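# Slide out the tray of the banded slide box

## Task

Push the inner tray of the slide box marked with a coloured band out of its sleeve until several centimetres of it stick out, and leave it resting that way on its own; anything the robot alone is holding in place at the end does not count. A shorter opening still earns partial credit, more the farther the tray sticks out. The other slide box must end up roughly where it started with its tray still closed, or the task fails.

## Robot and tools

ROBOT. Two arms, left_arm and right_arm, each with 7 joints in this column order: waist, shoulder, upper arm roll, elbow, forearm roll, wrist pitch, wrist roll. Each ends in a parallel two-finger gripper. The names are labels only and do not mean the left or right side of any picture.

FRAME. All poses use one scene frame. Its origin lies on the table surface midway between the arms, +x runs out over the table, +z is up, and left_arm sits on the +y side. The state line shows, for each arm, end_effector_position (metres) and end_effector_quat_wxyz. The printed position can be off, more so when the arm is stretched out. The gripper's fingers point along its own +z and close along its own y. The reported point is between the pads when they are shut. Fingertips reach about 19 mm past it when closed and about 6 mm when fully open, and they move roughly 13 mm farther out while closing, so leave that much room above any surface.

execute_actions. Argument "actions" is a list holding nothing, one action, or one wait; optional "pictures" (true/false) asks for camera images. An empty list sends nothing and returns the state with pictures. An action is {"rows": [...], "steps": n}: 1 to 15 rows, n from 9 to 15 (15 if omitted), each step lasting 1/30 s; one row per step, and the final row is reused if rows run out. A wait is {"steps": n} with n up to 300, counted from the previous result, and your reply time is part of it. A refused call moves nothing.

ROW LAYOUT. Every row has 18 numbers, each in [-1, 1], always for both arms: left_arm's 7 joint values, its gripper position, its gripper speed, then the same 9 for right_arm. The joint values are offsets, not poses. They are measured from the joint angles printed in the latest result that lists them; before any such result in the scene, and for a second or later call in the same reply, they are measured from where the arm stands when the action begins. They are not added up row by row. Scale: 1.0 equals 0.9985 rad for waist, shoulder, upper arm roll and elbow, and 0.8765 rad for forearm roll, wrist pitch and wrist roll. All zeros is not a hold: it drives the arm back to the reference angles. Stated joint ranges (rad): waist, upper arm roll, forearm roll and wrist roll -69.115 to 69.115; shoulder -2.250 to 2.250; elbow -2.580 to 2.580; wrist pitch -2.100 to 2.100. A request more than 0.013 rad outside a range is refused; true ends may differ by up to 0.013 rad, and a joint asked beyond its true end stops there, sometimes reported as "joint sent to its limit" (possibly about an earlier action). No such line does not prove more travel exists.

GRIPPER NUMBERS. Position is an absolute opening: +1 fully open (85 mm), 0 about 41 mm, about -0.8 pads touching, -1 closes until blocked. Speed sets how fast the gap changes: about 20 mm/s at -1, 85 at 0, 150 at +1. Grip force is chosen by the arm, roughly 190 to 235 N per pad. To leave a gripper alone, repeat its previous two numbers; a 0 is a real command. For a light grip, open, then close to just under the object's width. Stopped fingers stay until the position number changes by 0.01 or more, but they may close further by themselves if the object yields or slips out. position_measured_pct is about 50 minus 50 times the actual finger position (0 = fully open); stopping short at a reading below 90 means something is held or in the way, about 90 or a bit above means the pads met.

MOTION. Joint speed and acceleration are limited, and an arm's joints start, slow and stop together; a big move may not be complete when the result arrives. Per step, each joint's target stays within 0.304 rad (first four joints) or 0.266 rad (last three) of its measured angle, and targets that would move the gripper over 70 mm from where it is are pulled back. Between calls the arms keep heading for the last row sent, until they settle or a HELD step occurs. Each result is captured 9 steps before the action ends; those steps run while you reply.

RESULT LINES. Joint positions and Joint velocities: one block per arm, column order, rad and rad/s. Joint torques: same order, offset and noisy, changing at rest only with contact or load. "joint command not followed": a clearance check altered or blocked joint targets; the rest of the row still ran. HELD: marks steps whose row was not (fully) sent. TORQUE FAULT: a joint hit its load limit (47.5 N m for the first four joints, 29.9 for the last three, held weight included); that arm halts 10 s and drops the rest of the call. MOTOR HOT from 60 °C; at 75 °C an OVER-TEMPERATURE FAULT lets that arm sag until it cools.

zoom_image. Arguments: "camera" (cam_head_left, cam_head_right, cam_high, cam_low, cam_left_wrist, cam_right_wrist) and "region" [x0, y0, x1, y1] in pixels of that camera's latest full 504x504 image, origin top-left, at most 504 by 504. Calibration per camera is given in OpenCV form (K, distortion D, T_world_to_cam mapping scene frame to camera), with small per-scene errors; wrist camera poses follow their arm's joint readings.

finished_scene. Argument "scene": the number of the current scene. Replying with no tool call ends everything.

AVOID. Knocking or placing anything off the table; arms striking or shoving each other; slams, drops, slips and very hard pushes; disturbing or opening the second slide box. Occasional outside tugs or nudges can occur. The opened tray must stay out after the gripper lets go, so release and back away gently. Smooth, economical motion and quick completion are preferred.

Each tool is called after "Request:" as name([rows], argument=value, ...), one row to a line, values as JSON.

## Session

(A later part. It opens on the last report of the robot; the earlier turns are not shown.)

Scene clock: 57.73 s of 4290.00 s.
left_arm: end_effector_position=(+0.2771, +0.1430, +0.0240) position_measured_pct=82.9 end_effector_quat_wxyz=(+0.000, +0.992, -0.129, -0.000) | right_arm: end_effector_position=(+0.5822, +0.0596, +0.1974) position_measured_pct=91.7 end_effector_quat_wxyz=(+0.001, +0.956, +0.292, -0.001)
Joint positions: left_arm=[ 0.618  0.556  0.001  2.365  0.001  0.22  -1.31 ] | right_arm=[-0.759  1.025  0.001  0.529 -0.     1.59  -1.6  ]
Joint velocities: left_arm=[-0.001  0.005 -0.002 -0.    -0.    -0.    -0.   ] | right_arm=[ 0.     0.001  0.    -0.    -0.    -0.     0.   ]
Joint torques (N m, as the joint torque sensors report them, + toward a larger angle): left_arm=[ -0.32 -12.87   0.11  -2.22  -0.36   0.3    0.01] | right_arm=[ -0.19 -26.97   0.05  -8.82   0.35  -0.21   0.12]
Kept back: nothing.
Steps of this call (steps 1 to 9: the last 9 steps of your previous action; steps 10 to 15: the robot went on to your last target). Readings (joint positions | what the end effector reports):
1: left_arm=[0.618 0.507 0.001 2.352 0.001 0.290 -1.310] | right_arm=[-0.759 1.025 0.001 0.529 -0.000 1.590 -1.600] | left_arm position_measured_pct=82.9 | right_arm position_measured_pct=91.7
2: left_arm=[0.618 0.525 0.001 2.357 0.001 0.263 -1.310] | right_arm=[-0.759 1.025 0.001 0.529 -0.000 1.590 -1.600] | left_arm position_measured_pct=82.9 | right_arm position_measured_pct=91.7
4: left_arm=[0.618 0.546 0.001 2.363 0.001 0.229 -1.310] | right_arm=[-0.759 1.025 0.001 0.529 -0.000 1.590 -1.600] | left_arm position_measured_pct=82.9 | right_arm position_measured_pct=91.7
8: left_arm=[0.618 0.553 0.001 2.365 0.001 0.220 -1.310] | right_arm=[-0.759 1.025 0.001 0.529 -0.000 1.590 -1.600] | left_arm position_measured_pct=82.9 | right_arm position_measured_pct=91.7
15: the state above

Request:
execute_actions([
  {"rows": [[0,0,0,0,0,0,0,0,0, 0,0,0,0,0,0,0,-1,0.5],[0,0,0,0,0,0,0,0,0, 0,0,0,0,0,0,0,-1,0.5],[0,0,0,0,0,0,0,0,0, 0,0,0,0,0,0,0,-1,0.5],[0,0,0,0,0,0,0,0,0, 0,0,0,0,0,0,0,-1,0.5],[0,0,0,0,0,0,0,0,0, 0,0,0,0,0,0,0,-1,0.5],[0,0,0,0,0,0,0,0,0, 0,0,0,0,0,0,0,-1,0.5],[0,0,0,0,0,0,0,0,0, 0,0,0,0,0,0,0,-1,0.5],[0,-0.155,0,-0.04,0,0.224,0,0,0, 0,0,0,0,0,0,0,-1,0.5]], "steps": 15},
])

Request:
execute_actions([
  {"steps": 22},
], pictures=true)

Scene clock: 58.30 s of 4290.00 s.
left_arm: end_effector_position=(+0.2772, +0.1430, +0.0240) position_measured_pct=72.6 end_effector_quat_wxyz=(+0.000, +0.992, -0.129, -0.000) | right_arm: end_effector_position=(+0.5822, +0.0596, +0.1974) position_measured_pct=91.7 end_effector_quat_wxyz=(+0.001, +0.956, +0.292, -0.001)
Joint positions: left_arm=[ 0.618  0.557  0.001  2.365  0.001  0.22  -1.31 ] | right_arm=[-0.759  1.025  0.001  0.529 -0.     1.59  -1.6  ]
Joint velocities: left_arm=[-0.001  0.001  0.    -0.001 -0.    -0.     0.   ] | right_arm=[ 0.    -0.    -0.     0.    -0.    -0.002  0.   ]
Joint torques (N m, as the joint torque sensors report them, + toward a larger angle): left_arm=[ -0.56 -13.     0.14  -2.37  -0.32   0.29  -0.01] | right_arm=[ -0.21 -26.83  -0.06  -8.81   0.32  -0.09   0.1 ]
Steps of this call (steps 1 to 11: the robot went on to your last target; steps 12 to 17: the first 6 steps of this action). Readings (joint positions | what the end effector reports):
12: left_arm=[0.618 0.557 0.001 2.365 0.001 0.220 -1.310] | right_arm=[-0.759 1.025 0.001 0.529 -0.000 1.590 -1.600] | left_arm position_measured_pct=82.9 | right_arm position_measured_pct=91.7
13: left_arm=[0.618 0.557 0.001 2.365 0.001 0.220 -1.310] | right_arm=[-0.759 1.025 0.001 0.529 -0.000 1.590 -1.600] | left_arm position_measured_pct=82.9 | right_arm position_measured_pct=91.7
15: left_arm=[0.618 0.557 0.001 2.365 0.001 0.220 -1.310] | right_arm=[-0.759 1.025 0.001 0.529 -0.000 1.590 -1.600] | left_arm position_measured_pct=78.2 | right_arm position_measured_pct=91.7
17: the state above

Scene clock: 59.03 s of 4290.00 s.
left_arm: end_effector_position=(+0.2769, +0.1431, +0.0729) position_measured_pct=50.0 end_effector_quat_wxyz=(-0.000, +0.992, -0.129, -0.001) | right_arm: end_effector_position=(+0.5822, +0.0596, +0.1974) position_measured_pct=91.7 end_effector_quat_wxyz=(+0.001, +0.956, +0.292, -0.001)
Joint positions: left_arm=[ 0.618  0.402  0.001  2.325  0.001  0.416 -1.31 ] | right_arm=[-0.759  1.025  0.001  0.529 -0.     1.59  -1.6  ]
Joint velocities: left_arm=[ 0.002 -0.004 -0.    -0.     0.    -0.    -0.   ] | right_arm=[-0.    -0.    -0.    -0.     0.001  0.001  0.   ]
Joint torques (N m, as the joint torque sensors report them, + toward a larger angle): left_arm=[ -0.03 -12.04   0.21  -3.48  -0.26   0.34  -0.07] | right_arm=[ -0.18 -26.82   0.05  -8.8    0.27  -0.21   0.07]
Kept back: nothing.
Steps of this call (steps 1 to 9: the last 9 steps of your previous action; steps 10 to 22: the robot went on to your last target). Readings (joint positions | what the end effector reports):
1: left_arm=[0.618 0.557 0.001 2.365 0.001 0.220 -1.310] | right_arm=[-0.759 1.025 0.001 0.529 -0.000 1.590 -1.600] | left_arm position_measured_pct=69.8 | right_arm position_measured_pct=91.7
2: left_arm=[0.618 0.555 0.001 2.365 0.001 0.221 -1.310] | right_arm=[-0.759 1.025 0.001 0.529 -0.000 1.590 -1.600] | left_arm position_measured_pct=66.7 | right_arm position_measured_pct=91.7
4: left_arm=[0.618 0.535 0.001 2.360 0.001 0.241 -1.310] | right_arm=[-0.759 1.025 0.001 0.529 -0.000 1.590 -1.600] | left_arm position_measured_pct=60.7 | right_arm position_measured_pct=91.7
8: left_arm=[0.618 0.445 0.001 2.336 0.001 0.354 -1.310] | right_arm=[-0.759 1.025 0.001 0.529 -0.000 1.590 -1.600] | left_arm position_measured_pct=51.2 | right_arm position_measured_pct=91.7
22: the state above
camera_calibration (this result's frames):
cam_left_wrist: T_world_to_cam=[[-0.117184, -0.991368, 0.0587946, 0.157324], [-0.992968, 0.11596, -0.0238344, 0.321513], [0.0168109, -0.0611742, -0.997986, 0.23071], [0, 0, 0, 1]] pos_world=[0.333809, 0.132797, 0.228659]
cam_right_wrist: T_world_to_cam=[[0.51743, -0.855031, -0.0344827, -0.230336], [-0.853638, -0.512935, -0.090556, 0.620723], [0.0597407, 0.0762921, -0.995294, 0.302701], [0, 0, 0, 1]] pos_world=[0.630972, 0.0983524, 0.349545]

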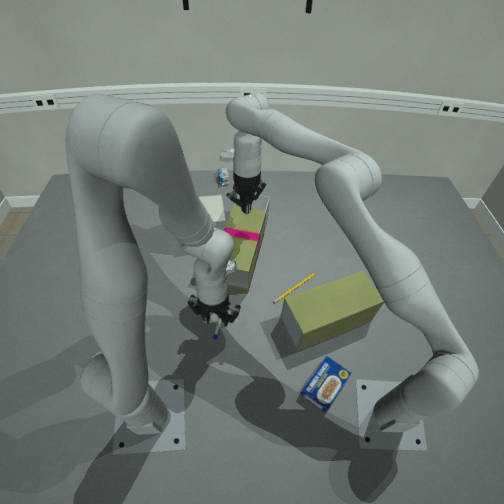

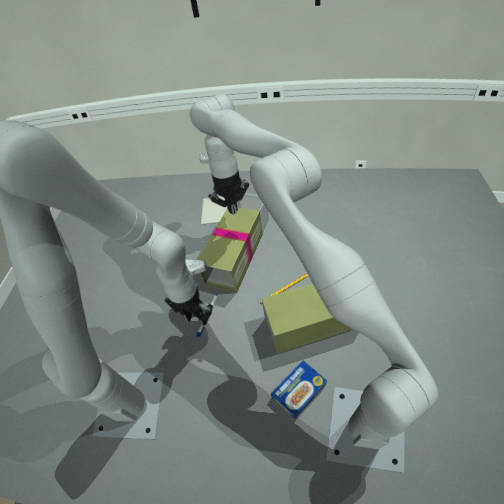

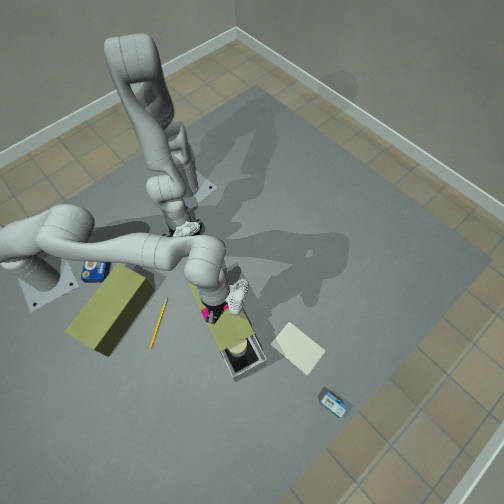

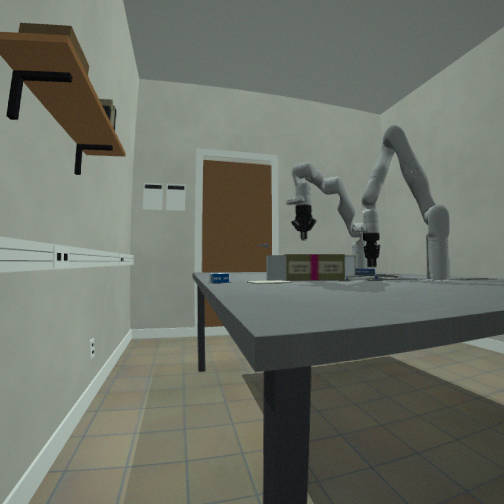

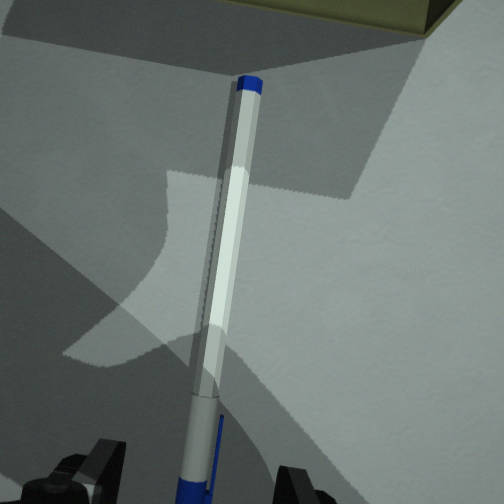

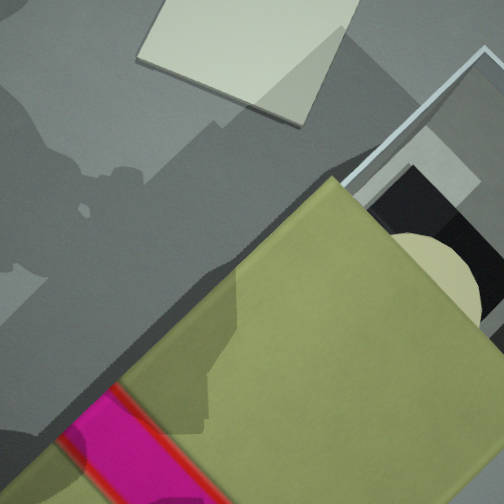

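Request:
zoom_image(camera="cam_high", region=[170, 260, 300, 390])

Request:
zoom_image(camera="cam_low", region=[240, 240, 400, 300])

Region (170, 260, 300, 390) of cam_high's 504x504 image, scaled by 3.877, with more detail than that image has.

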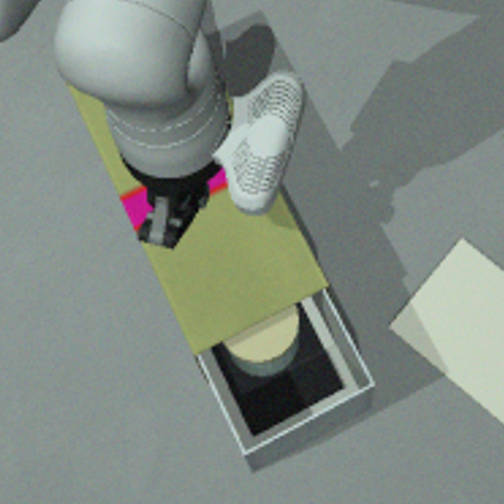

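Region (240, 240, 400, 300) of cam_low's 504x504 image, scaled by 3.150, with more detail than that image has; it fills the top 189 rows of this view, and the rest is white.

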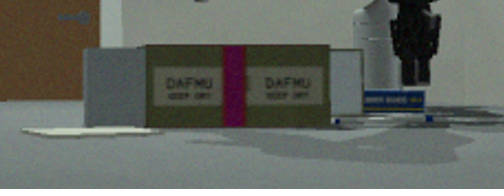

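Request:
finished_scene(scene=1)

The scene is finished: the task was done.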